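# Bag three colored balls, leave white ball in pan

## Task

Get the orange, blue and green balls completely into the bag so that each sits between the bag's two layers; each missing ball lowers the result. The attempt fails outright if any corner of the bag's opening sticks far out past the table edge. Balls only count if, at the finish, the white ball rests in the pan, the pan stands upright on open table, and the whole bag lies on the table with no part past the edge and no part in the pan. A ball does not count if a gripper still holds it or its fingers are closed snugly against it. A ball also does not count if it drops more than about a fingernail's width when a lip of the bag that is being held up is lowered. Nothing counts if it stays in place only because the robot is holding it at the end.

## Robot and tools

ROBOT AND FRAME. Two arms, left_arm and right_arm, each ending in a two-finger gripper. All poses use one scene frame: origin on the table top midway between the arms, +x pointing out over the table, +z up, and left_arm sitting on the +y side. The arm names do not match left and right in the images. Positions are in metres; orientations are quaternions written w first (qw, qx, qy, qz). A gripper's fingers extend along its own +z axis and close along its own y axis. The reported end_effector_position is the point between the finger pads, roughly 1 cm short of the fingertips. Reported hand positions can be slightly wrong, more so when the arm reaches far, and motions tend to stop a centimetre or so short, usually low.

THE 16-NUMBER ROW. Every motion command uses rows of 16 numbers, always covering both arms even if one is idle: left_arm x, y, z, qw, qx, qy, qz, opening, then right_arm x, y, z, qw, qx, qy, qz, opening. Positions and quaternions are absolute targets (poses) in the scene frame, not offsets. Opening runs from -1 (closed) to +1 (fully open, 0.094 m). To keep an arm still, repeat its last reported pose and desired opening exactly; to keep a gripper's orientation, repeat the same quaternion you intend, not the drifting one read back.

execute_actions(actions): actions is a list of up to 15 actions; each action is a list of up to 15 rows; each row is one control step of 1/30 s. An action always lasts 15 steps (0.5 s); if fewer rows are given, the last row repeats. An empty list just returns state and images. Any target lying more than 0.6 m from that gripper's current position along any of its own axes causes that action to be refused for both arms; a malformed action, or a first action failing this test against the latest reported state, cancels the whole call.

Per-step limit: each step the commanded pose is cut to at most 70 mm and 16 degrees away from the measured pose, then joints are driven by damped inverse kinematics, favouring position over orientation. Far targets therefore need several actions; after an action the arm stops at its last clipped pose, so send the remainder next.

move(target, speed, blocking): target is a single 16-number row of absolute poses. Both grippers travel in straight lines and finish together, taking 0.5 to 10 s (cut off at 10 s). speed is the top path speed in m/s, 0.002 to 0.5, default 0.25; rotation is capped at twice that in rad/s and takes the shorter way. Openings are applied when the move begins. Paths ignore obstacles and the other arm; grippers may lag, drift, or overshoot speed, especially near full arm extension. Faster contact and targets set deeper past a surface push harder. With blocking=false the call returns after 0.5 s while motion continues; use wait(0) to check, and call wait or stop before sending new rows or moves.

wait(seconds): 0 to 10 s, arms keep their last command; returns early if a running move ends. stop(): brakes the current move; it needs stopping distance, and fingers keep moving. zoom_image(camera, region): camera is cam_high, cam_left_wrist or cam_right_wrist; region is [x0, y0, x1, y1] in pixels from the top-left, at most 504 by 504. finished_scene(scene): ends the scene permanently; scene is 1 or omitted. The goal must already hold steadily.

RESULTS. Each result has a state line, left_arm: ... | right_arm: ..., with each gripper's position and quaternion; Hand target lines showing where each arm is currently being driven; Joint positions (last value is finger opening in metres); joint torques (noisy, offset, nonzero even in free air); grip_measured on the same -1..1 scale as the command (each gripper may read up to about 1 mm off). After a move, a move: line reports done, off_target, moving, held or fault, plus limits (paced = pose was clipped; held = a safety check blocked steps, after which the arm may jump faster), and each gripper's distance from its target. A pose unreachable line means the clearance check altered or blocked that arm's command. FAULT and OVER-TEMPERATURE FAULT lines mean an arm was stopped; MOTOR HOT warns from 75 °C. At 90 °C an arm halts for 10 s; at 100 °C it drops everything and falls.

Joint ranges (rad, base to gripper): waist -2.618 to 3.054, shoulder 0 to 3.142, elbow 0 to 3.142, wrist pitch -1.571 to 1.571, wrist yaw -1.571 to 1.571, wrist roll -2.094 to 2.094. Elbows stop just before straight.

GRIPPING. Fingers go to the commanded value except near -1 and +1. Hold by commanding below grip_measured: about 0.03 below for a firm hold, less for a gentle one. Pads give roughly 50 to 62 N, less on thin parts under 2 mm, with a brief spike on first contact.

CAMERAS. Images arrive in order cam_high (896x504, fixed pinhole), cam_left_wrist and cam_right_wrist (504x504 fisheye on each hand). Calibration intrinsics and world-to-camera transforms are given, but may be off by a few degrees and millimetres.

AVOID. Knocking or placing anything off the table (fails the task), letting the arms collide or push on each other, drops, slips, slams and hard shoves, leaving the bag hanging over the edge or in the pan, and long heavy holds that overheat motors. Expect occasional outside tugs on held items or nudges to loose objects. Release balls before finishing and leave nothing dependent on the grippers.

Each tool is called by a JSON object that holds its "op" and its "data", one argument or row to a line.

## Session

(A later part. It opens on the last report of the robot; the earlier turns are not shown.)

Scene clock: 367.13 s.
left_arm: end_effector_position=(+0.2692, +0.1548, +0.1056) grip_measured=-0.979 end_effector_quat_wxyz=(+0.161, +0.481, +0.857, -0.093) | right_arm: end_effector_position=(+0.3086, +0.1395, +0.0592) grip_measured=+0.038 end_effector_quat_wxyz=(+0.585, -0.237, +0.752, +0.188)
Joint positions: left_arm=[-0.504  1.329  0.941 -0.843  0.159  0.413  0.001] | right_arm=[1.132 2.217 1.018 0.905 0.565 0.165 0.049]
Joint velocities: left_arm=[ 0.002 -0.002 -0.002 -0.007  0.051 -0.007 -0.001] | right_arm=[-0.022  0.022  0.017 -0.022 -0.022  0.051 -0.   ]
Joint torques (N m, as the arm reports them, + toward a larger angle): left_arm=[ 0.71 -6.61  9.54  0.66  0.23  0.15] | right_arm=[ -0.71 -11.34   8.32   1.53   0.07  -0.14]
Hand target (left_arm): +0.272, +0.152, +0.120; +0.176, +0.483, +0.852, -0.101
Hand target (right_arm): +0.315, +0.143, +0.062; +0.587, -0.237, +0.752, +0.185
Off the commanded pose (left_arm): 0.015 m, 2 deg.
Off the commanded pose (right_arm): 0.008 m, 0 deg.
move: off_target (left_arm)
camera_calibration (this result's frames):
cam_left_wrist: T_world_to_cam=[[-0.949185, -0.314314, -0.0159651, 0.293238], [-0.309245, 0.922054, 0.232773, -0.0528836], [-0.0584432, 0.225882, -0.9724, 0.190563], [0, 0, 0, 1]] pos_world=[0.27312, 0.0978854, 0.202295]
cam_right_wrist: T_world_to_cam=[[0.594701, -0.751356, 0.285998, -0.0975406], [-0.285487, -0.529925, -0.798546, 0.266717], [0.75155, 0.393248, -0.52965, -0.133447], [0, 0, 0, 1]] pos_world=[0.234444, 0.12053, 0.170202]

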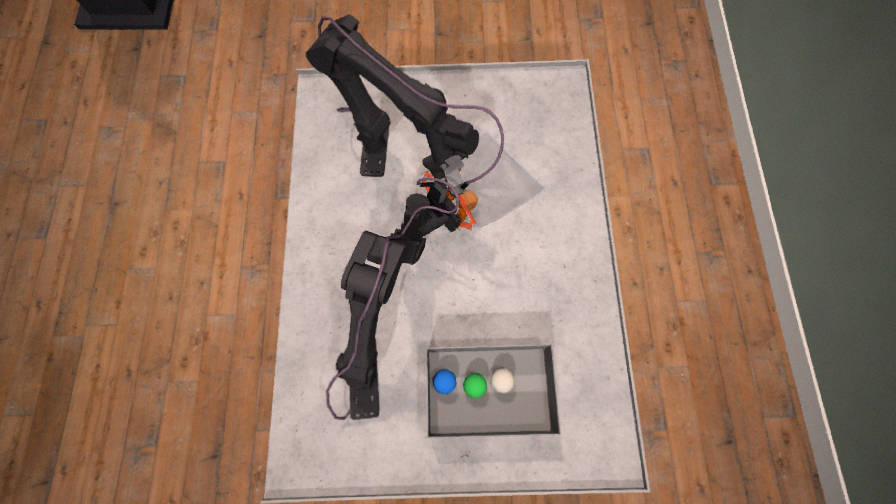

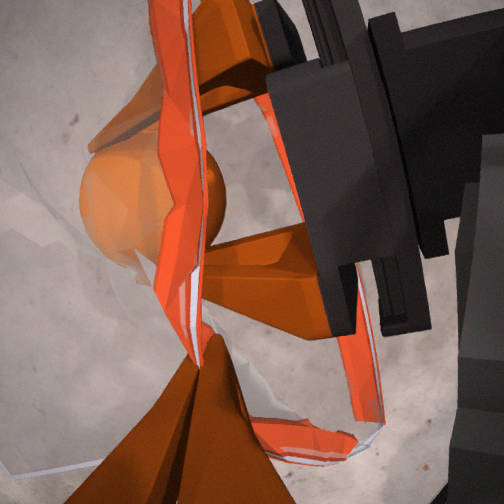

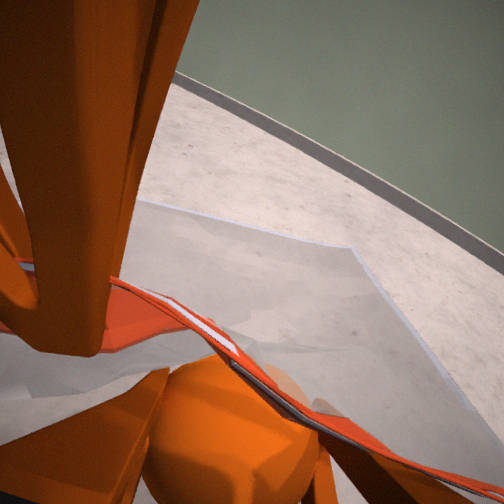

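{"op": "move", "data": {
  "target": [0.272,0.152,0.120,0.1759,0.4828,0.8519,-0.1009,-1, 0.315,0.141,0.047,0.5872,-0.237,0.7515,0.1851,0.03],
  "speed": 0.03
}}

{"op": "move", "data": {
  "target": [0.272,0.152,0.120,0.1759,0.4828,0.8519,-0.1009,-1, 0.315,0.141,0.049,0.5872,-0.237,0.7515,0.1851,0.45],
  "speed": 0.03
}}

Scene clock: 371.93 s.
left_arm: end_effector_position=(+0.2689, +0.1550, +0.1055) grip_measured=-0.979 end_effector_quat_wxyz=(+0.161, +0.481, +0.857, -0.092) | right_arm: end_effector_position=(+0.3085, +0.1395, +0.0475) grip_measured=+0.038 end_effector_quat_wxyz=(+0.585, -0.238, +0.752, +0.187)
Joint positions: left_arm=[-0.504  1.329  0.941 -0.844  0.159  0.413  0.001] | right_arm=[1.132 2.255 1.018 0.943 0.564 0.163 0.049]
Joint velocities: left_arm=[ 0.002  0.017 -0.012  0.051 -0.037  0.007 -0.001] | right_arm=[-0.022  0.012 -0.012  0.007  0.022 -0.066  0.001]
Joint torques (N m, as the arm reports them, + toward a larger angle): left_arm=[ 0.67 -6.64  9.6   0.65  0.23  0.15] | right_arm=[ -1.09 -10.91   7.2    1.63   0.05  -0.07]
Hand target (left_arm): +0.272, +0.152, +0.120; +0.176, +0.483, +0.852, -0.101
Hand target (right_arm): +0.315, +0.141, +0.047; +0.587, -0.237, +0.752, +0.185
Off the commanded pose (left_arm): 0.015 m, 2 deg.
Off the commanded pose (right_arm): 0.007 m, 0 deg.
move: off_target (left_arm)
camera_calibration (this result's frames):
cam_left_wrist: T_world_to_cam=[[-0.949205, -0.314301, -0.0150196, 0.292919], [-0.308947, 0.921858, 0.233941, -0.0532989], [-0.059682, 0.226699, -0.972135, 0.190559], [0, 0, 0, 1]] pos_world=[0.272947, 0.0979994, 0.202117]
cam_right_wrist: T_world_to_cam=[[0.595369, -0.749949, 0.288292, -0.0946259], [-0.283724, -0.531943, -0.797833, 0.257147], [0.751689, 0.39321, -0.529481, -0.139592], [0, 0, 0, 1]] pos_world=[0.234226, 0.120712, 0.158529]

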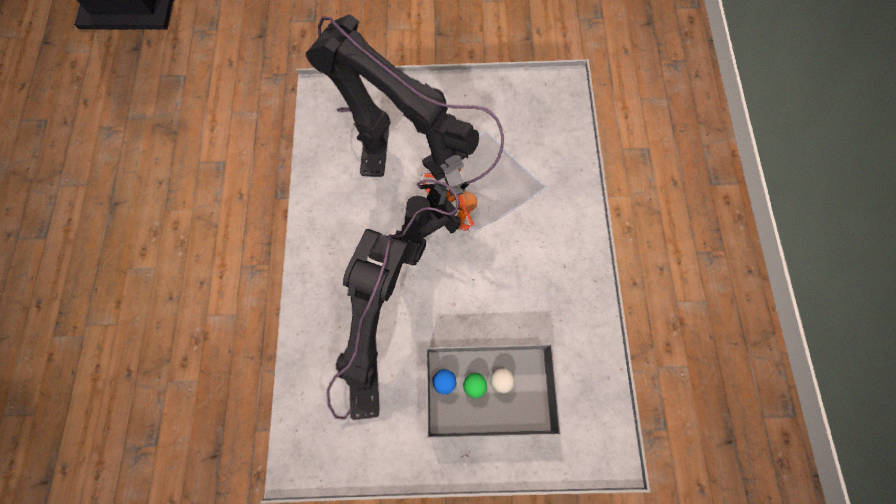

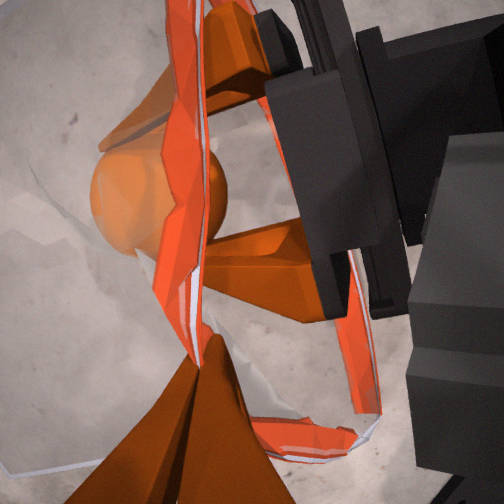

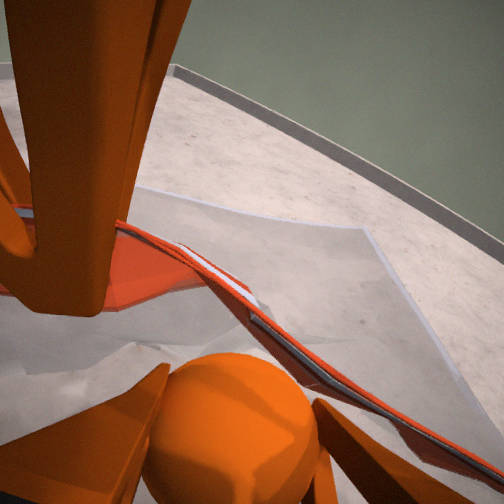

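Scene clock: 372.77 s.
left_arm: end_effector_position=(+0.2689, +0.1549, +0.1055) grip_measured=-0.979 end_effector_quat_wxyz=(+0.161, +0.481, +0.857, -0.093) | right_arm: end_effector_position=(+0.3082, +0.1399, +0.0475) grip_measured=+0.448 end_effector_quat_wxyz=(+0.585, -0.239, +0.752, +0.188)
Joint positions: left_arm=[-0.504  1.329  0.941 -0.844  0.16   0.413  0.001] | right_arm=[1.132 2.255 1.018 0.943 0.562 0.163 0.068]
Joint velocities: left_arm=[-0.027 -0.002 -0.007  0.007 -0.007 -0.066  0.001] | right_arm=[ 0.017 -0.002  0.007  0.051 -0.022 -0.022 -0.001]
Joint torques (N m, as the arm reports them, + toward a larger angle): left_arm=[ 0.64 -6.63  9.66  0.67  0.23  0.15] | right_arm=[ -0.66 -11.52   7.23   1.59   0.07  -0.04]
Hand target (left_arm): +0.272, +0.152, +0.120; +0.176, +0.483, +0.852, -0.101
Hand target (right_arm): +0.315, +0.141, +0.049; +0.587, -0.237, +0.752, +0.185
Off the commanded pose (left_arm): 0.015 m, 2 deg.
Off the commanded pose (right_arm): 0.007 m, 0 deg.
move: off_target (left_arm)
camera_calibration (this result's frames):
cam_left_wrist: T_world_to_cam=[[-0.949247, -0.314185, -0.0147372, 0.292828], [-0.308784, 0.921968, 0.233726, -0.0533017], [-0.0598458, 0.226414, -0.972191, 0.190673], [0, 0, 0, 1]] pos_world=[0.272919, 0.0979738, 0.202144]
cam_right_wrist: T_world_to_cam=[[0.597189, -0.748711, 0.287745, -0.0949297], [-0.28305, -0.532372, -0.797786, 0.257047], [0.750499, 0.394983, -0.52985, -0.13943], [0, 0, 0, 1]] pos_world=[0.23409, 0.120842, 0.158507]

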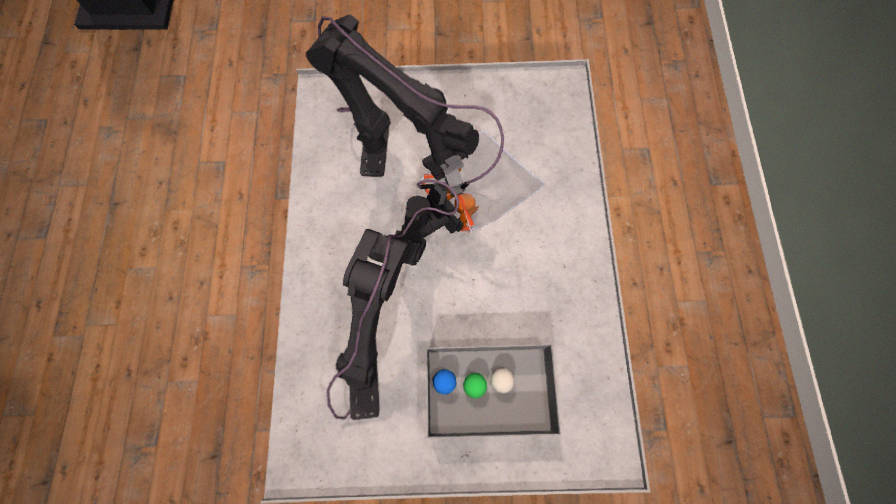

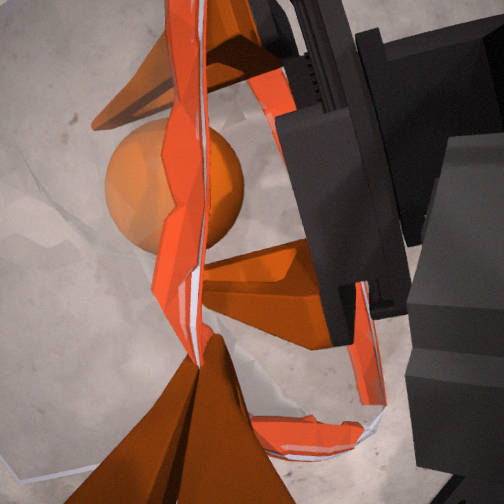

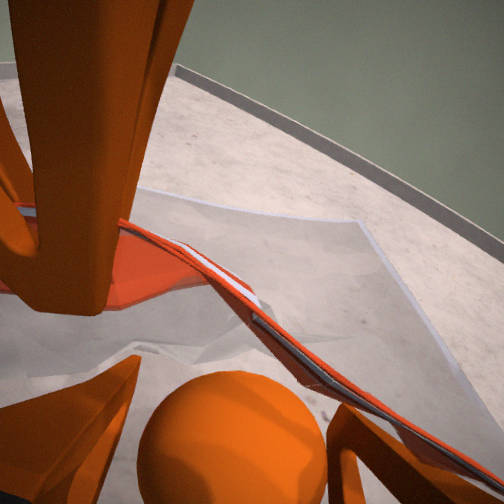

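{"op": "move", "data": {
  "target": [0.272,0.152,0.120,0.1759,0.4828,0.8519,-0.1009,-1, 0.268,0.108,0.062,0.5872,-0.237,0.7515,0.1851,0.45],
  "speed": 0.05
}}

Scene clock: 376.90 s.
left_arm: end_effector_position=(+0.2689, +0.1549, +0.1055) grip_measured=-0.979 end_effector_quat_wxyz=(+0.161, +0.481, +0.857, -0.093) | right_arm: end_effector_position=(+0.2714, +0.1094, +0.0529) grip_measured=+0.448 end_effector_quat_wxyz=(+0.582, -0.247, +0.755, +0.176)
Joint positions: left_arm=[-0.504  1.329  0.941 -0.844  0.16   0.413  0.001] | right_arm=[1.2   2.134 0.838 0.967 0.631 0.177 0.068]
Joint velocities: left_arm=[ 0.007  0.002  0.002  0.037  0.007 -0.007 -0.002] | right_arm=[-0.007  0.002  0.002  0.081 -0.007 -0.022 -0.   ]
Joint torques (N m, as the arm reports them, + toward a larger angle): left_arm=[ 0.72 -6.64  9.61  0.67  0.22  0.16] | right_arm=[  0.74 -12.53   3.84   1.74   0.21   0.1 ]
Hand target (left_arm): +0.272, +0.152, +0.120; +0.176, +0.483, +0.852, -0.101
Hand target (right_arm): +0.268, +0.108, +0.062; +0.587, -0.237, +0.751, +0.186
Off the commanded pose (left_arm): 0.015 m, 2 deg.
Off the commanded pose (right_arm): 0.010 m, 2 deg.
move: off_target (left_arm)
camera_calibration (this result's frames):
cam_left_wrist: T_world_to_cam=[[-0.949247, -0.314185, -0.0147372, 0.292828], [-0.308784, 0.921968, 0.233726, -0.0533017], [-0.0598458, 0.226414, -0.972191, 0.190673], [0, 0, 0, 1]] pos_world=[0.272919, 0.0979738, 0.202144]
cam_right_wrist: T_world_to_cam=[[0.59638, -0.740331, 0.310228, -0.099238], [-0.283297, -0.555735, -0.781602, 0.236507], [0.751048, 0.378245, -0.541163, -0.0946394], [0, 0, 0, 1]] pos_world=[0.197264, 0.093763, 0.164425]

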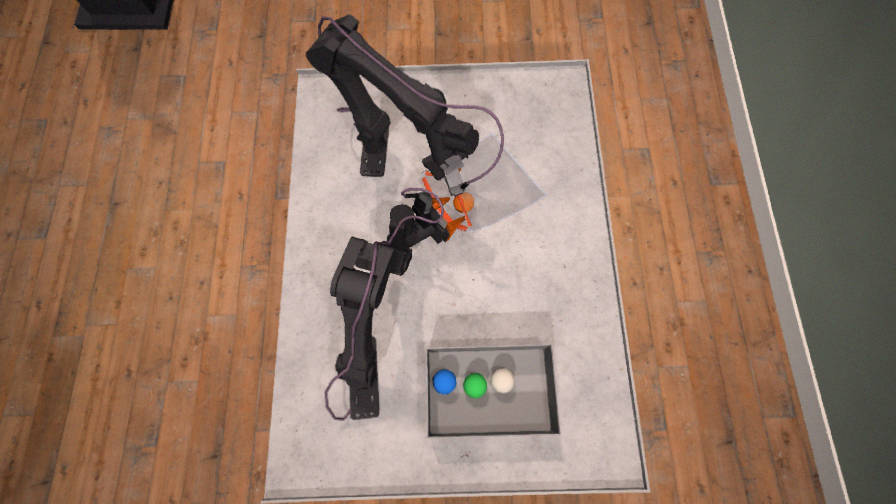

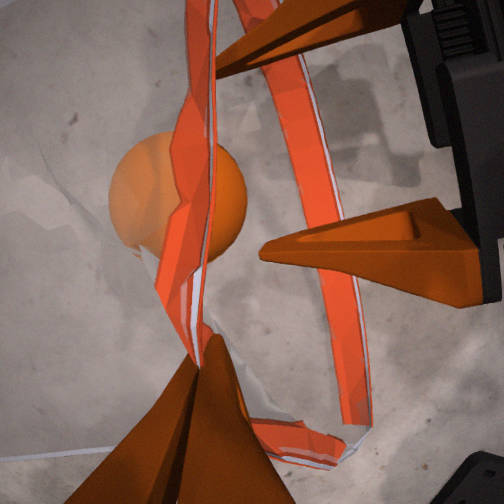

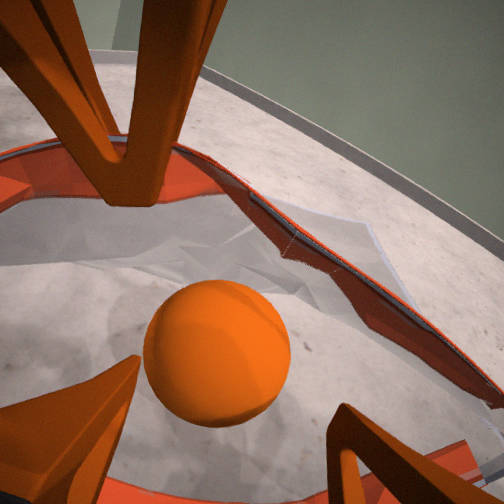

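{"op": "execute_actions", "data": {
  "actions": [
    [[0.272,0.152,0.120,0.1759,0.4828,0.8519,-0.1009,-1, 0.256,0.108,0.064,0.5872,-0.237,0.7515,0.1851,0.45]],
    [[0.272,0.152,0.120,0.1759,0.4828,0.8519,-0.1009,-1, 0.256,0.108,0.064,0.5872,-0.237,0.7515,0.1851,-0.35]]
  ]
}}

Scene clock: 393.13 s.
left_arm: end_effector_position=(+0.2688, +0.1550, +0.1055) grip_measured=-0.979 end_effector_quat_wxyz=(+0.160, +0.481, +0.857, -0.093) | right_arm: end_effector_position=(+0.2578, +0.1109, +0.0573) grip_measured=-0.348 end_effector_quat_wxyz=(+0.584, -0.245, +0.752, +0.180)
Joint positions: left_arm=[-0.504  1.329  0.941 -0.845  0.16   0.413  0.001] | right_arm=[1.238 2.118 0.824 0.967 0.665 0.19  0.031]
Joint velocities: left_arm=[ 0.007  0.002 -0.007 -0.095 -0.007 -0.007 -0.   ] | right_arm=[ 0.017  0.002 -0.017 -0.022 -0.095 -0.051  0.   ]
Joint torques (N m, as the arm reports them, + toward a larger angle): left_arm=[ 0.68 -6.64  9.59  0.67  0.22  0.13] | right_arm=[  0.43 -12.42   3.85   1.61   0.23   0.09]
Hand target (left_arm): +0.272, +0.152, +0.120; +0.176, +0.483, +0.852, -0.101
Hand target (right_arm): +0.256, +0.108, +0.064; +0.587, -0.237, +0.752, +0.185
Off the commanded pose (left_arm): 0.015 m, 2 deg.
Off the commanded pose (right_arm): 0.008 m, 1 deg.
camera_calibration (this result's frames):
cam_left_wrist: T_world_to_cam=[[-0.949362, -0.313843, -0.0146365, 0.29274], [-0.30841, 0.922012, 0.234046, -0.0535035], [-0.0599588, 0.226708, -0.972115, 0.190604], [0, 0, 0, 1]] pos_world=[0.272844, 0.097994, 0.202096]
cam_right_wrist: T_world_to_cam=[[0.596497, -0.742448, 0.304897, -0.0907996], [-0.279303, -0.548151, -0.788365, 0.235393], [0.75245, 0.385099, -0.534338, -0.0840927], [0, 0, 0, 1]] pos_world=[0.183183, 0.0940011, 0.168326]

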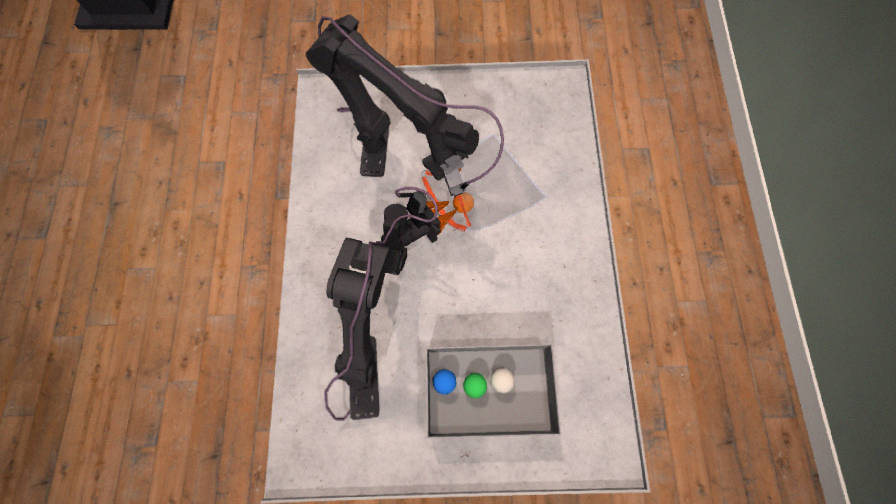

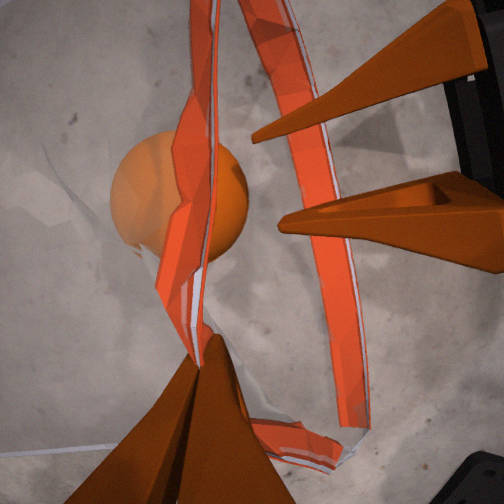

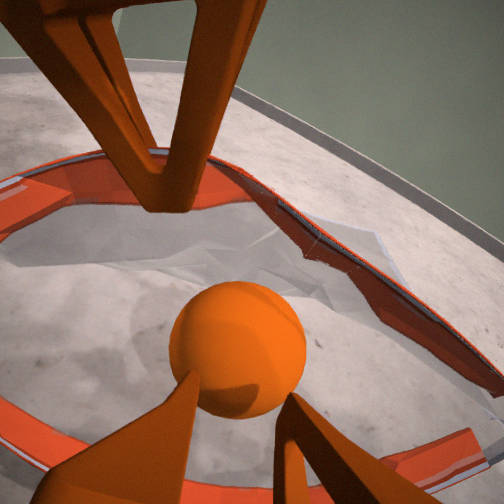

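Aligned. Push the ball in.

{"op": "move", "data": {
  "target": [0.272,0.152,0.120,0.1759,0.4828,0.8519,-0.1009,-1, 0.318,0.148,0.054,0.5872,-0.237,0.7515,0.1851,-0.35],
  "speed": 0.04
}}

Scene clock: 398.10 s.
left_arm: end_effector_position=(+0.2694, +0.1559, +0.1054) grip_measured=-0.979 end_effector_quat_wxyz=(+0.160, +0.479, +0.858, -0.092) | right_arm: end_effector_position=(+0.3128, +0.1463, +0.0633) grip_measured=-0.348 end_effector_quat_wxyz=(+0.597, -0.224, +0.744, +0.198)
Joint positions: left_arm=[-0.5    1.329  0.941 -0.845  0.16   0.413  0.001] | right_arm=[1.131 2.248 1.047 0.951 0.572 0.164 0.031]
Joint velocities: left_arm=[-0.002  0.017 -0.002 -0.022 -0.095 -0.037 -0.   ] | right_arm=[-0.022 -0.017  0.007  0.022  0.081 -0.007 -0.001]
Joint torques (N m, as the arm reports them, + toward a larger angle): left_arm=[ 0.4  -6.61  9.62  0.67  0.22  0.15] | right_arm=[ -0.78 -11.13   7.98   1.21  -0.07  -0.08]
Hand target (left_arm): +0.272, +0.152, +0.120; +0.176, +0.483, +0.852, -0.101
Hand target (right_arm): +0.317, +0.148, +0.054; +0.587, -0.237, +0.751, +0.186
Off the commanded pose (left_arm): 0.015 m, 2 deg.
Off the commanded pose (right_arm): 0.011 m, 3 deg.
move: off_target (left_arm, right_arm)
camera_calibration (this result's frames):
cam_left_wrist: T_world_to_cam=[[-0.948162, -0.31746, -0.0143999, 0.293825], [-0.31185, 0.92078, 0.234338, -0.0530562], [-0.0611336, 0.226681, -0.972049, 0.190718], [0, 0, 0, 1]] pos_world=[0.273707, 0.0988984, 0.202051]
cam_right_wrist: T_world_to_cam=[[0.584243, -0.76642, 0.266946, -0.0894338], [-0.27431, -0.496048, -0.823827, 0.267987], [0.763815, 0.408089, -0.500049, -0.144956], [0, 0, 0, 1]] pos_world=[0.236483, 0.123546, 0.172164]

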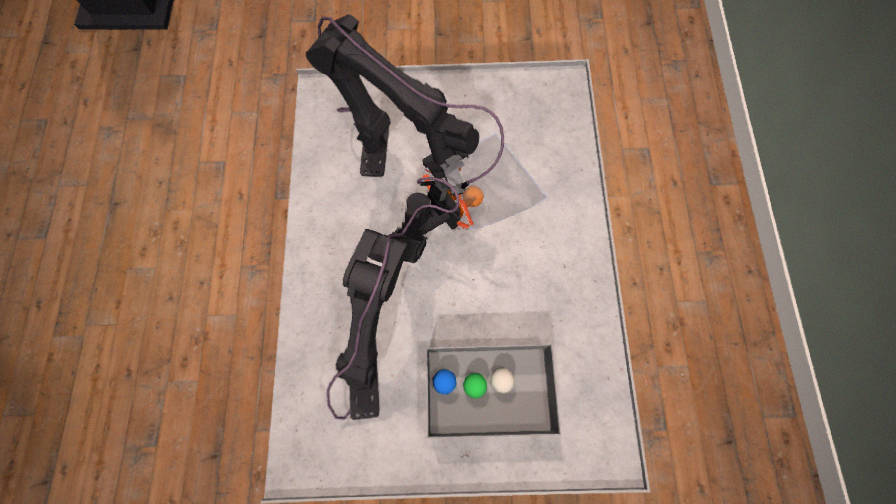

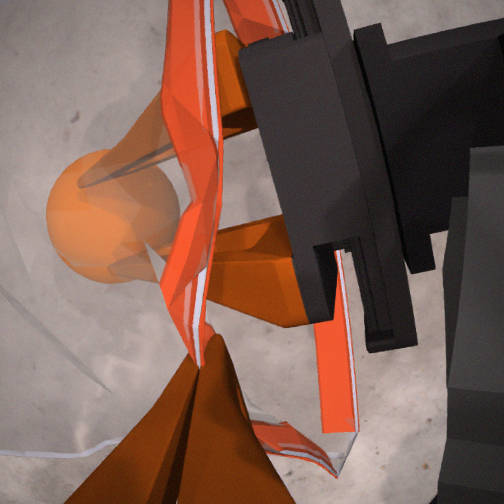

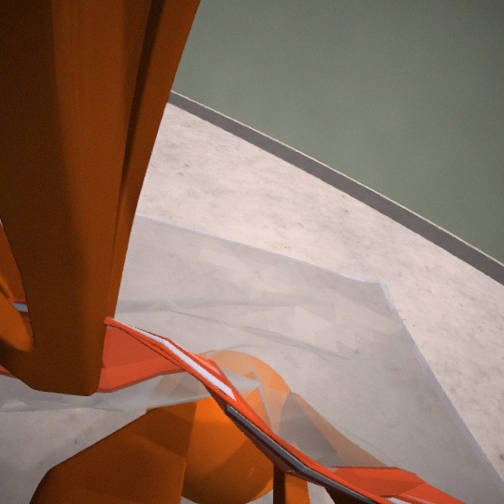

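{"op": "move", "data": {
  "target": [0.272,0.152,0.120,0.1759,0.4828,0.8519,-0.1009,-1, 0.23,0.09,0.095,0.5872,-0.237,0.7515,0.1851,0.0],
  "speed": 0.08
}}

Scene clock: 403.47 s.
left_arm: end_effector_position=(+0.2695, +0.1559, +0.1054) grip_measured=-0.979 end_effector_quat_wxyz=(+0.160, +0.479, +0.858, -0.092) | right_arm: end_effector_position=(+0.2334, +0.0947, +0.0954) grip_measured=-0.002 end_effector_quat_wxyz=(+0.591, -0.238, +0.747, +0.190)
Joint positions: left_arm=[-0.5    1.329  0.941 -0.845  0.159  0.413  0.001] | right_arm=[1.297 1.939 0.736 0.892 0.721 0.212 0.047]
Joint velocities: left_arm=[-0.002 -0.002 -0.017  0.051  0.037 -0.066 -0.001] | right_arm=[-0.012  0.007  0.007 -0.007 -0.051  0.037 -0.001]
Joint torques (N m, as the arm reports them, + toward a larger angle): left_arm=[ 0.39 -6.62  9.57  0.66  0.23  0.15] | right_arm=[  0.82 -11.13   4.41   1.42   0.28   0.1 ]
Hand target (left_arm): +0.272, +0.152, +0.120; +0.176, +0.483, +0.852, -0.101
Hand target (right_arm): +0.230, +0.090, +0.095; +0.588, -0.237, +0.751, +0.185
Off the commanded pose (left_arm): 0.015 m, 2 deg.
Off the commanded pose (right_arm): 0.006 m, 1 deg.
move: off_target (left_arm)
camera_calibration (this result's frames):
cam_left_wrist: T_world_to_cam=[[-0.948119, -0.317575, -0.0146823, 0.293916], [-0.312013, 0.92067, 0.234554, -0.0530532], [-0.0609709, 0.226966, -0.971992, 0.190604], [0, 0, 0, 1]] pos_world=[0.273735, 0.0989241, 0.202025]
cam_right_wrist: T_world_to_cam=[[0.594457, -0.750372, 0.289071, -0.0971439], [-0.272224, -0.526049, -0.805708, 0.247648], [0.756647, 0.400267, -0.516983, -0.0432155], [0, 0, 0, 1]] pos_world=[0.157863, 0.0746787, 0.205272]

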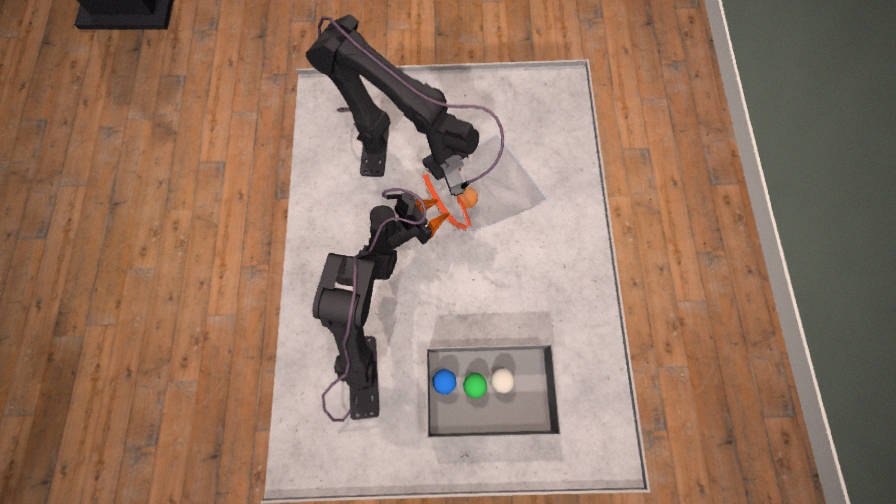

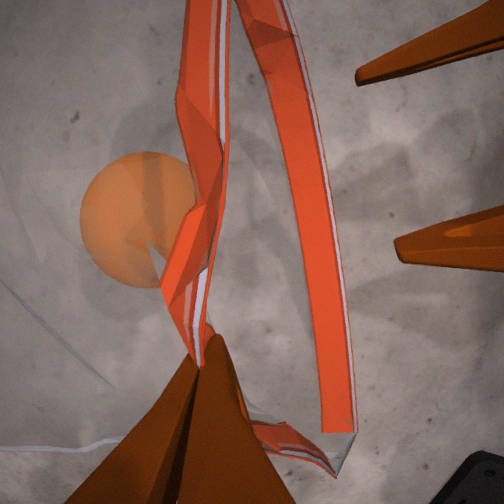

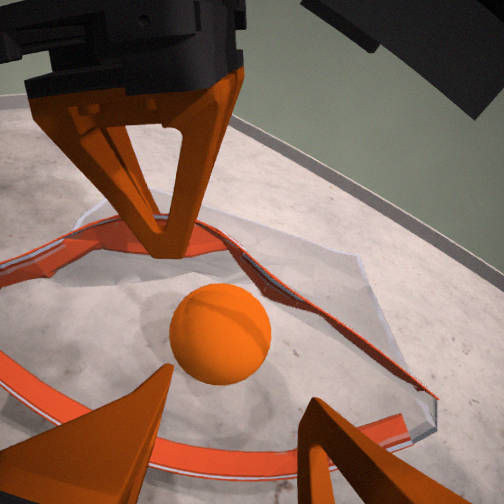

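{"op": "move", "data": {
  "target": [0.265,0.150,0.165,0.1759,0.4828,0.8519,-0.1009,-1, 0.18,-0.08,0.17,0.3,-0.2,0.93,0.06,1],
  "speed": 0.15
}}

{"op": "move", "data": {
  "target": [0.262,0.150,0.215,0.1759,0.4828,0.8519,-0.1009,-1, 0.314,-0.349,0.17,0,0,1,0,1],
  "speed": 0.2
}}

Scene clock: 415.00 s.
left_arm: end_effector_position=(+0.2658, +0.1546, +0.1498) grip_measured=-0.979 end_effector_quat_wxyz=(+0.160, +0.484, +0.855, -0.093) | right_arm: end_effector_position=(+0.1789, -0.0797, +0.1578) grip_measured=+1.000 end_effector_quat_wxyz=(+0.297, -0.218, +0.928, +0.047)
Joint positions: left_arm=[-0.511  1.31   1.103 -1.025  0.159  0.413  0.001] | right_arm=[ 1.227  1.242  1.001 -0.922  0.47   0.735  0.094]
Joint velocities: left_arm=[-0.017  0.002  0.017  0.007 -0.066  0.022  0.001] | right_arm=[-0.012  0.017 -0.017 -0.081 -0.051 -0.022  0.   ]
Joint torques (N m, as the arm reports them, + toward a larger angle): left_arm=[-0.6  -6.64  9.68  0.66  0.17 -0.07] | right_arm=[-0.74 -5.45 10.07  0.66  0.21  0.13]
Hand target (left_arm): +0.264, +0.150, +0.165; +0.176, +0.483, +0.852, -0.101
Hand target (right_arm): +0.182, -0.080, +0.171; +0.304, -0.204, +0.929, +0.058
Off the commanded pose (left_arm): 0.016 m, 2 deg.
Off the commanded pose (right_arm): 0.012 m, 3 deg.
move: off_target (left_arm, right_arm)
camera_calibration (this result's frames):
cam_left_wrist: T_world_to_cam=[[-0.95156, -0.307077, -0.0153918, 0.290051], [-0.302032, 0.924214, 0.233678, -0.0664178], [-0.0575318, 0.227008, -0.972192, 0.232966], [0, 0, 0, 1]] pos_world=[0.269344, 0.097567, 0.246473]
cam_right_wrist: T_world_to_cam=[[0.61723, -0.753962, 0.224874, -0.207931], [-0.715406, -0.656775, -0.238415, 0.170737], [0.327448, -0.0137194, -0.94477, 0.211376], [0, 0, 0, 1]] pos_world=[0.181273, -0.0417369, 0.287166]

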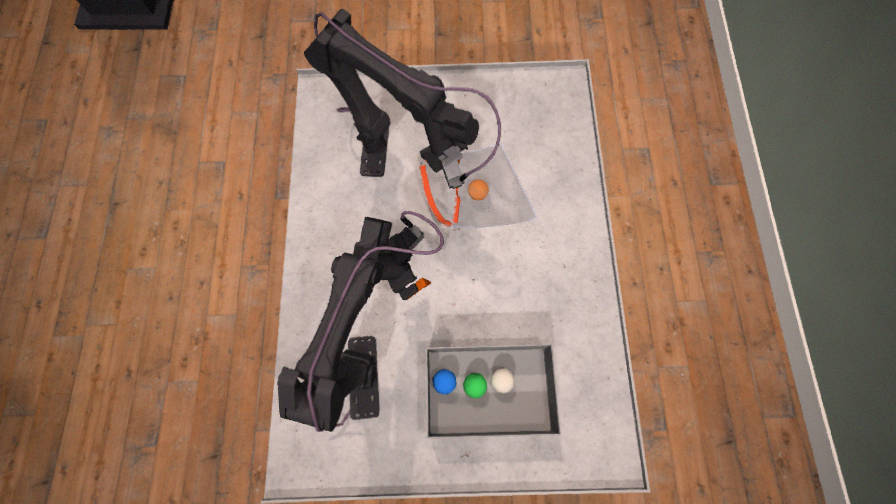

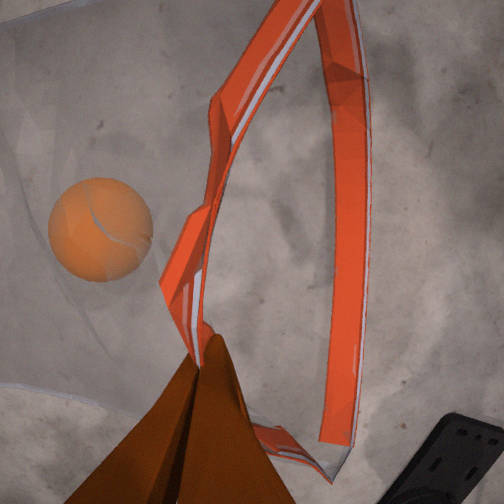

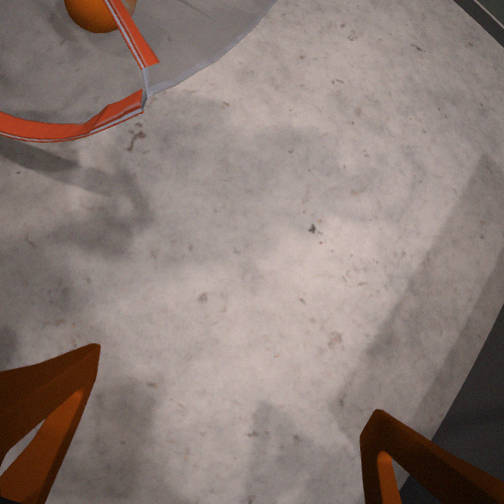

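Scene clock: 417.53 s.
left_arm: end_effector_position=(+0.2630, +0.1537, +0.2071) grip_measured=-0.979 end_effector_quat_wxyz=(+0.173, +0.484, +0.852, -0.095) | right_arm: end_effector_position=(+0.3123, -0.3483, +0.1613) grip_measured=+1.000 end_effector_quat_wxyz=(-0.012, -0.000, +1.000, -0.006)
Joint positions: left_arm=[-0.519  1.31   1.323 -1.218  0.159  0.406  0.001] | right_arm=[-0.144  1.654  1.525 -1.464  0.013 -0.076  0.094]
Joint velocities: left_arm=[-0.022 -0.002 -0.012  0.007 -0.037 -0.066  0.   ] | right_arm=[-0.007 -0.002 -0.002  0.081 -0.022 -0.037  0.   ]
Joint torques (N m, as the arm reports them, + toward a larger angle): left_arm=[-0.61 -4.23  9.49  0.73  0.13 -0.09] | right_arm=[-0.31 -7.26  9.27 -0.09  0.01 -0.11]
Hand target (left_arm): +0.262, +0.150, +0.215; +0.176, +0.483, +0.852, -0.101
Hand target (right_arm): +0.314, -0.350, +0.169; -0.007, -0.003, +1.000, -0.007
Off the commanded pose (left_arm): 0.009 m, 1 deg.
Off the commanded pose (right_arm): 0.009 m, 2 deg.
move: done
camera_calibration (this result's frames):
cam_left_wrist: T_world_to_cam=[[-0.951497, -0.306223, -0.0296853, 0.290833], [-0.305384, 0.928345, 0.211936, -0.0750766], [-0.0373416, 0.210722, -0.976833, 0.286831], [0, 0, 0, 1]] pos_world=[0.26451, 0.0983149, 0.304731]
cam_right_wrist: T_world_to_cam=[[0.295757, -0.954981, 0.0232109, -0.430687], [-0.896515, -0.269097, 0.35192, 0.186974], [-0.329831, -0.124892, -0.935742, 0.332432], [0, 0, 0, 1]] pos_world=[0.40465, -0.319466, 0.255267]

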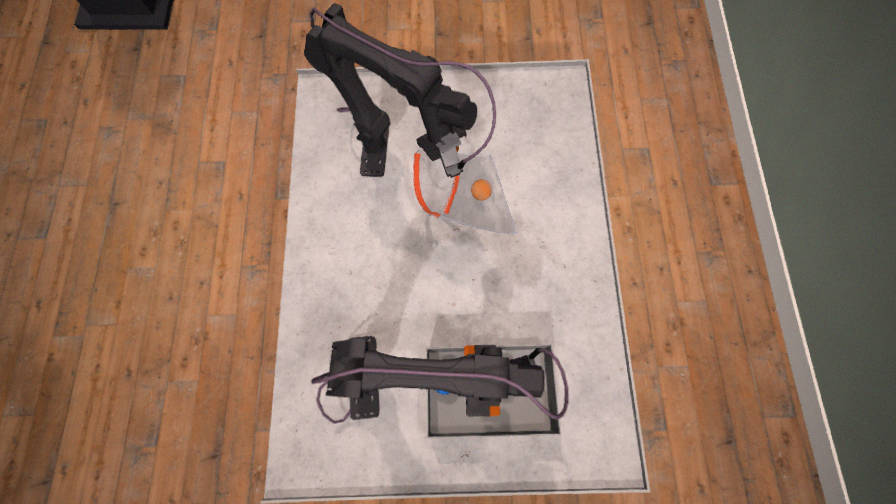

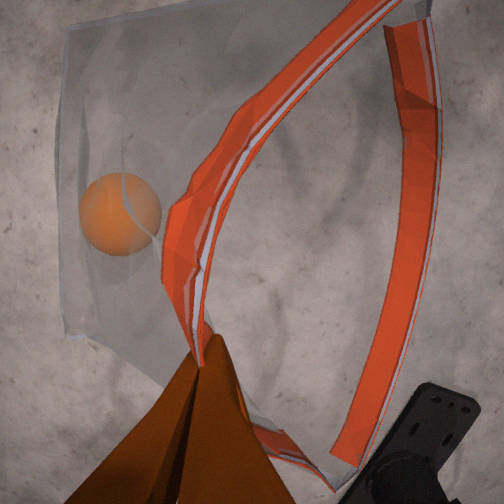

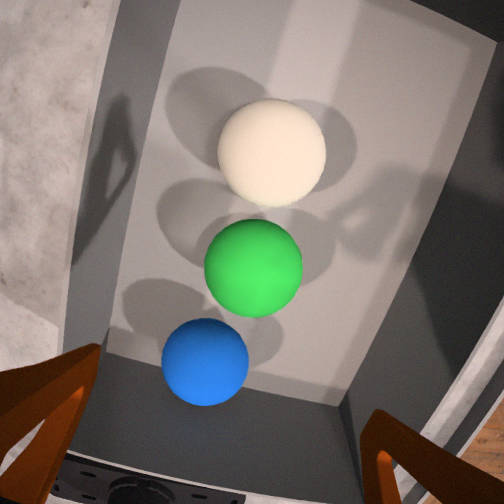

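{"op": "move", "data": {
  "target": [0.262,0.150,0.200,0.1759,0.4828,0.8519,-0.1009,-1, 0.323,-0.354,0.075,0,0,1,0,1],
  "speed": 0.15
}}

Scene clock: 429.30 s.
left_arm: end_effector_position=(+0.2634, +0.1534, +0.2012) grip_measured=-0.979 end_effector_quat_wxyz=(+0.171, +0.484, +0.853, -0.095) | right_arm: end_effector_position=(+0.3209, -0.3523, +0.0767) grip_measured=+1.000 end_effector_quat_wxyz=(-0.007, -0.000, +1.000, -0.004)
Joint positions: left_arm=[-0.519  1.31   1.3   -1.199  0.159  0.406  0.001] | right_arm=[-0.157  1.696  1.235 -1.122  0.009 -0.09   0.094]
Joint velocities: left_arm=[ 0.007 -0.002  0.017  0.022  0.022 -0.051 -0.   ] | right_arm=[ 0.002 -0.017  0.002  0.066  0.051 -0.037  0.   ]
Joint torques (N m, as the arm reports them, + toward a larger angle): left_arm=[-0.58 -5.31  5.24  1.14  0.13 -0.08] | right_arm=[-0.69 -8.01  5.94  0.26 -0.14 -0.13]
Hand target (left_arm): +0.262, +0.150, +0.200; +0.176, +0.483, +0.852, -0.101
Hand target (right_arm): +0.323, -0.354, +0.075; -0.000, +0.000, +1.000, -0.000
Off the commanded pose (left_arm): 0.004 m, 1 deg.
Off the commanded pose (right_arm): 0.003 m, 1 deg.
move: done
camera_calibration (this result's frames):
cam_left_wrist: T_world_to_cam=[[-0.951587, -0.306162, -0.0273426, 0.290511], [-0.304711, 0.927886, 0.214891, -0.0741261], [-0.0404206, 0.212819, -0.976255, 0.281479], [0, 0, 0, 1]] pos_world=[0.265237, 0.0978198, 0.298668]
cam_right_wrist: T_world_to_cam=[[0.295824, -0.954975, 0.0225899, -0.435021], [-0.899805, -0.270639, 0.342208, 0.224617], [-0.320686, -0.12156, -0.939353, 0.254104], [0, 0, 0, 1]] pos_world=[0.412289, -0.323756, 0.171654]

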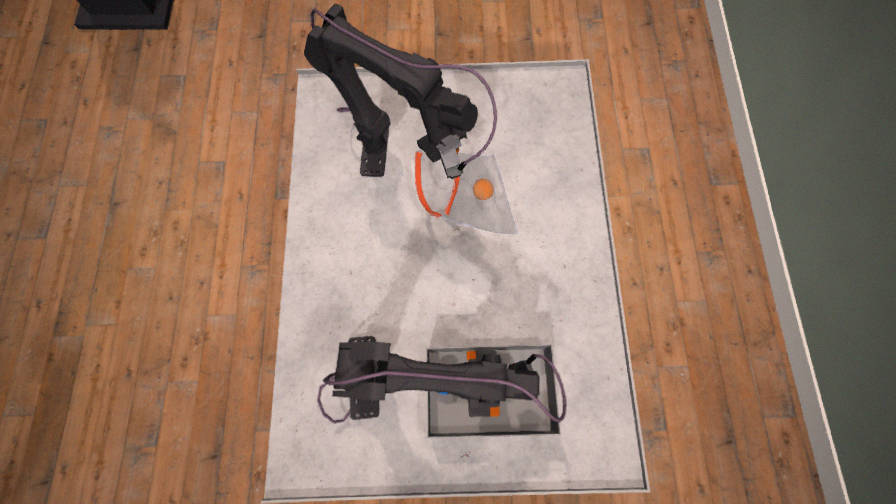

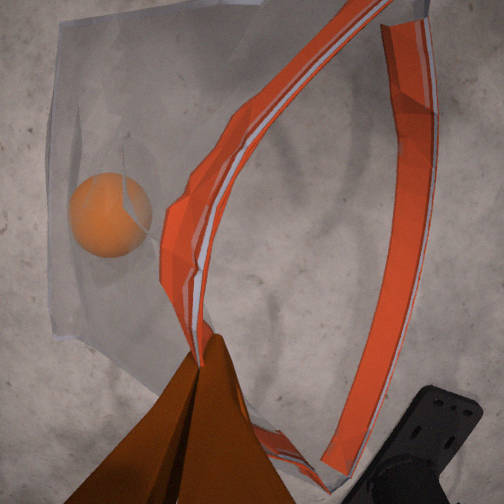

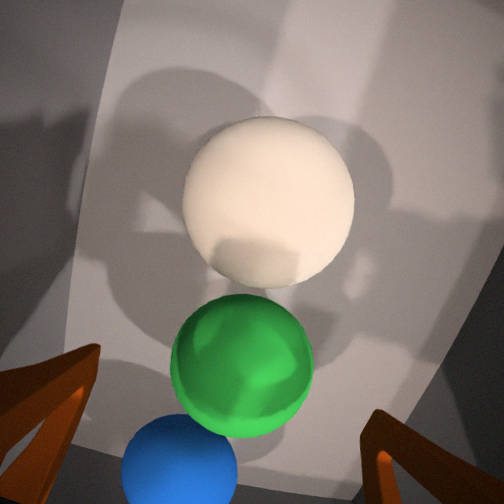

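{"op": "move", "data": {
  "target": [0.262,0.150,0.200,0.1759,0.4828,0.8519,-0.1009,-1, 0.323,-0.355,0.037,0,0,1,0,1],
  "speed": 0.08
}}

{"op": "execute_actions", "data": {
  "actions": [
    [[0.262,0.150,0.200,0.1759,0.4828,0.8519,-0.1009,-1, 0.323,-0.355,0.037,0,0,1,0,0.3]],
    [[0.262,0.150,0.200,0.1759,0.4828,0.8519,-0.1009,-1, 0.323,-0.355,0.037,0,0,1,0,0.05]]
  ]
}}

Scene clock: 436.77 s.
left_arm: end_effector_position=(+0.2634, +0.1534, +0.2012) grip_measured=-0.979 end_effector_quat_wxyz=(+0.171, +0.484, +0.853, -0.095) | right_arm: end_effector_position=(+0.3220, -0.3524, +0.0399) grip_measured=+1.000 end_effector_quat_wxyz=(-0.004, -0.002, +1.000, -0.004)
Joint positions: left_arm=[-0.519  1.31   1.3   -1.199  0.159  0.406  0.001] | right_arm=[-0.157  1.736  1.129 -0.971  0.009 -0.094  0.094]
Joint velocities: left_arm=[-0.022  0.007 -0.002  0.007  0.007  0.007 -0.   ] | right_arm=[-0.012 -0.007 -0.007  0.037  0.051 -0.066  0.   ]
Joint torques (N m, as the arm reports them, + toward a larger angle): left_arm=[-0.58 -5.34  5.27  1.15  0.13 -0.08] | right_arm=[-0.97 -7.77  5.56  0.26 -0.12 -0.1 ]
Hand target (left_arm): +0.262, +0.150, +0.200; +0.176, +0.483, +0.852, -0.101
Hand target (right_arm): +0.323, -0.355, +0.037; -0.000, +0.000, +1.000, -0.000
Off the commanded pose (left_arm): 0.004 m, 1 deg.
Off the commanded pose (right_arm): 0.004 m, 1 deg.
move: done
camera_calibration (this result's frames):
cam_left_wrist: T_world_to_cam=[[-0.951587, -0.306162, -0.0273426, 0.290511], [-0.304711, 0.927886, 0.214891, -0.0741261], [-0.0404206, 0.212819, -0.976255, 0.281479], [0, 0, 0, 1]] pos_world=[0.265237, 0.0978198, 0.298668]
cam_right_wrist: T_world_to_cam=[[0.29934, -0.95383, 0.0245784, -0.435416], [-0.900564, -0.273925, 0.337566, 0.237434], [-0.315248, -0.123181, -0.940981, 0.217633], [0, 0, 0, 1]] pos_world=[0.41277, -0.323465, 0.13534]

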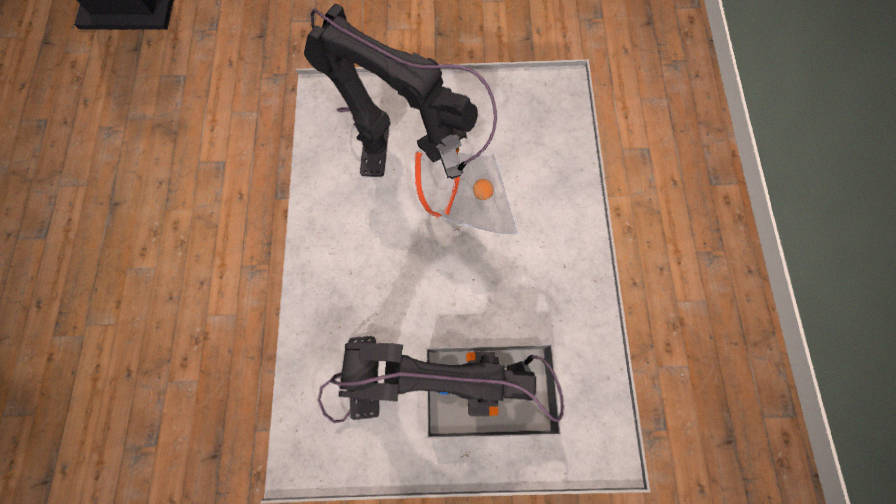

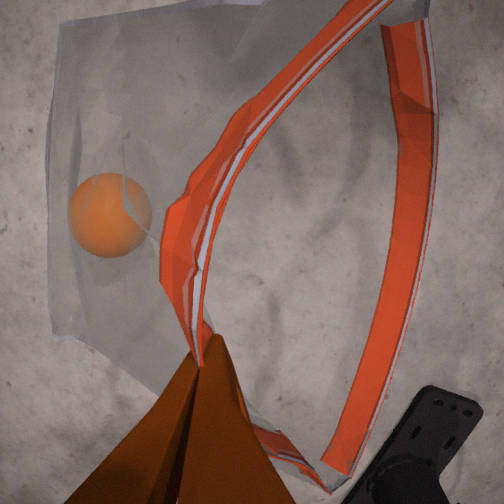

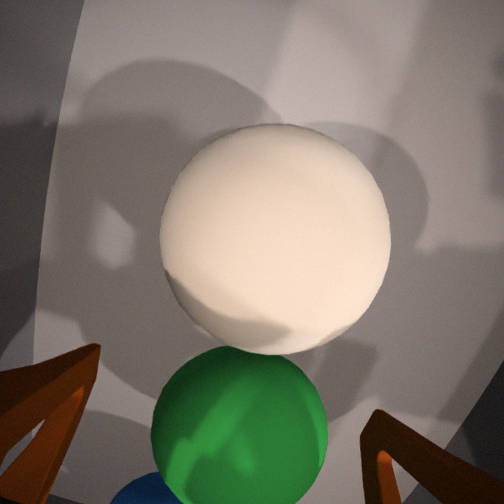

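Scene clock: 437.77 s.
left_arm: end_effector_position=(+0.2635, +0.1533, +0.2012) grip_measured=-0.979 end_effector_quat_wxyz=(+0.172, +0.484, +0.853, -0.095) | right_arm: end_effector_position=(+0.3224, -0.3524, +0.0399) grip_measured=+0.053 end_effector_quat_wxyz=(-0.004, -0.002, +1.000, -0.004)
Joint positions: left_arm=[-0.519  1.31   1.3   -1.199  0.159  0.406  0.001] | right_arm=[-0.157  1.736  1.129 -0.969  0.009 -0.094  0.049]
Joint velocities: left_arm=[ 0.002 -0.007 -0.022 -0.051  0.081  0.007 -0.001] | right_arm=[-0.002 -0.002 -0.017  0.022 -0.007 -0.037  0.   ]
Joint torques (N m, as the arm reports them, + toward a larger angle): left_arm=[-0.63 -5.31  5.23  1.16  0.13 -0.08] | right_arm=[-1.03 -7.7   5.56  0.24 -0.1  -0.1 ]
Hand target (left_arm): +0.262, +0.150, +0.200; +0.176, +0.483, +0.852, -0.101
Hand target (right_arm): +0.323, -0.355, +0.037; -0.000, -0.000, +1.000, -0.000
Off the commanded pose (left_arm): 0.004 m, 1 deg.
Off the commanded pose (right_arm): 0.004 m, 1 deg.
camera_calibration (this result's frames):
cam_left_wrist: T_world_to_cam=[[-0.951578, -0.306168, -0.0275769, 0.290612], [-0.304779, 0.927932, 0.214596, -0.073995], [-0.0401128, 0.21261, -0.976314, 0.281488], [0, 0, 0, 1]] pos_world=[0.265279, 0.0977913, 0.298713]
cam_right_wrist: T_world_to_cam=[[0.299663, -0.953723, 0.0248078, -0.435574], [-0.900982, -0.274349, 0.336101, 0.237834], [-0.313741, -0.123068, -0.941499, 0.217329], [0, 0, 0, 1]] pos_world=[0.412995, -0.323421, 0.135485]

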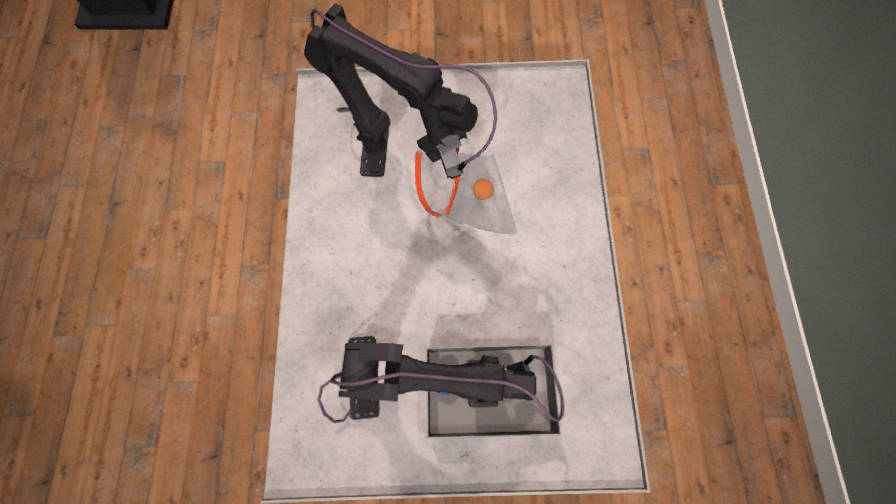

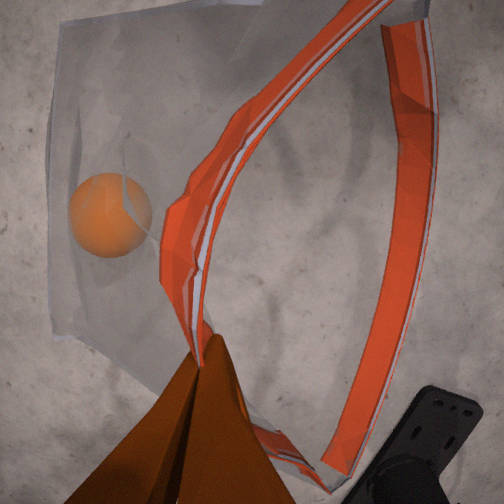

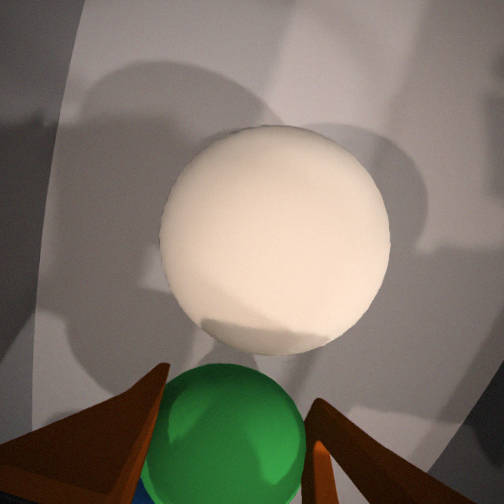

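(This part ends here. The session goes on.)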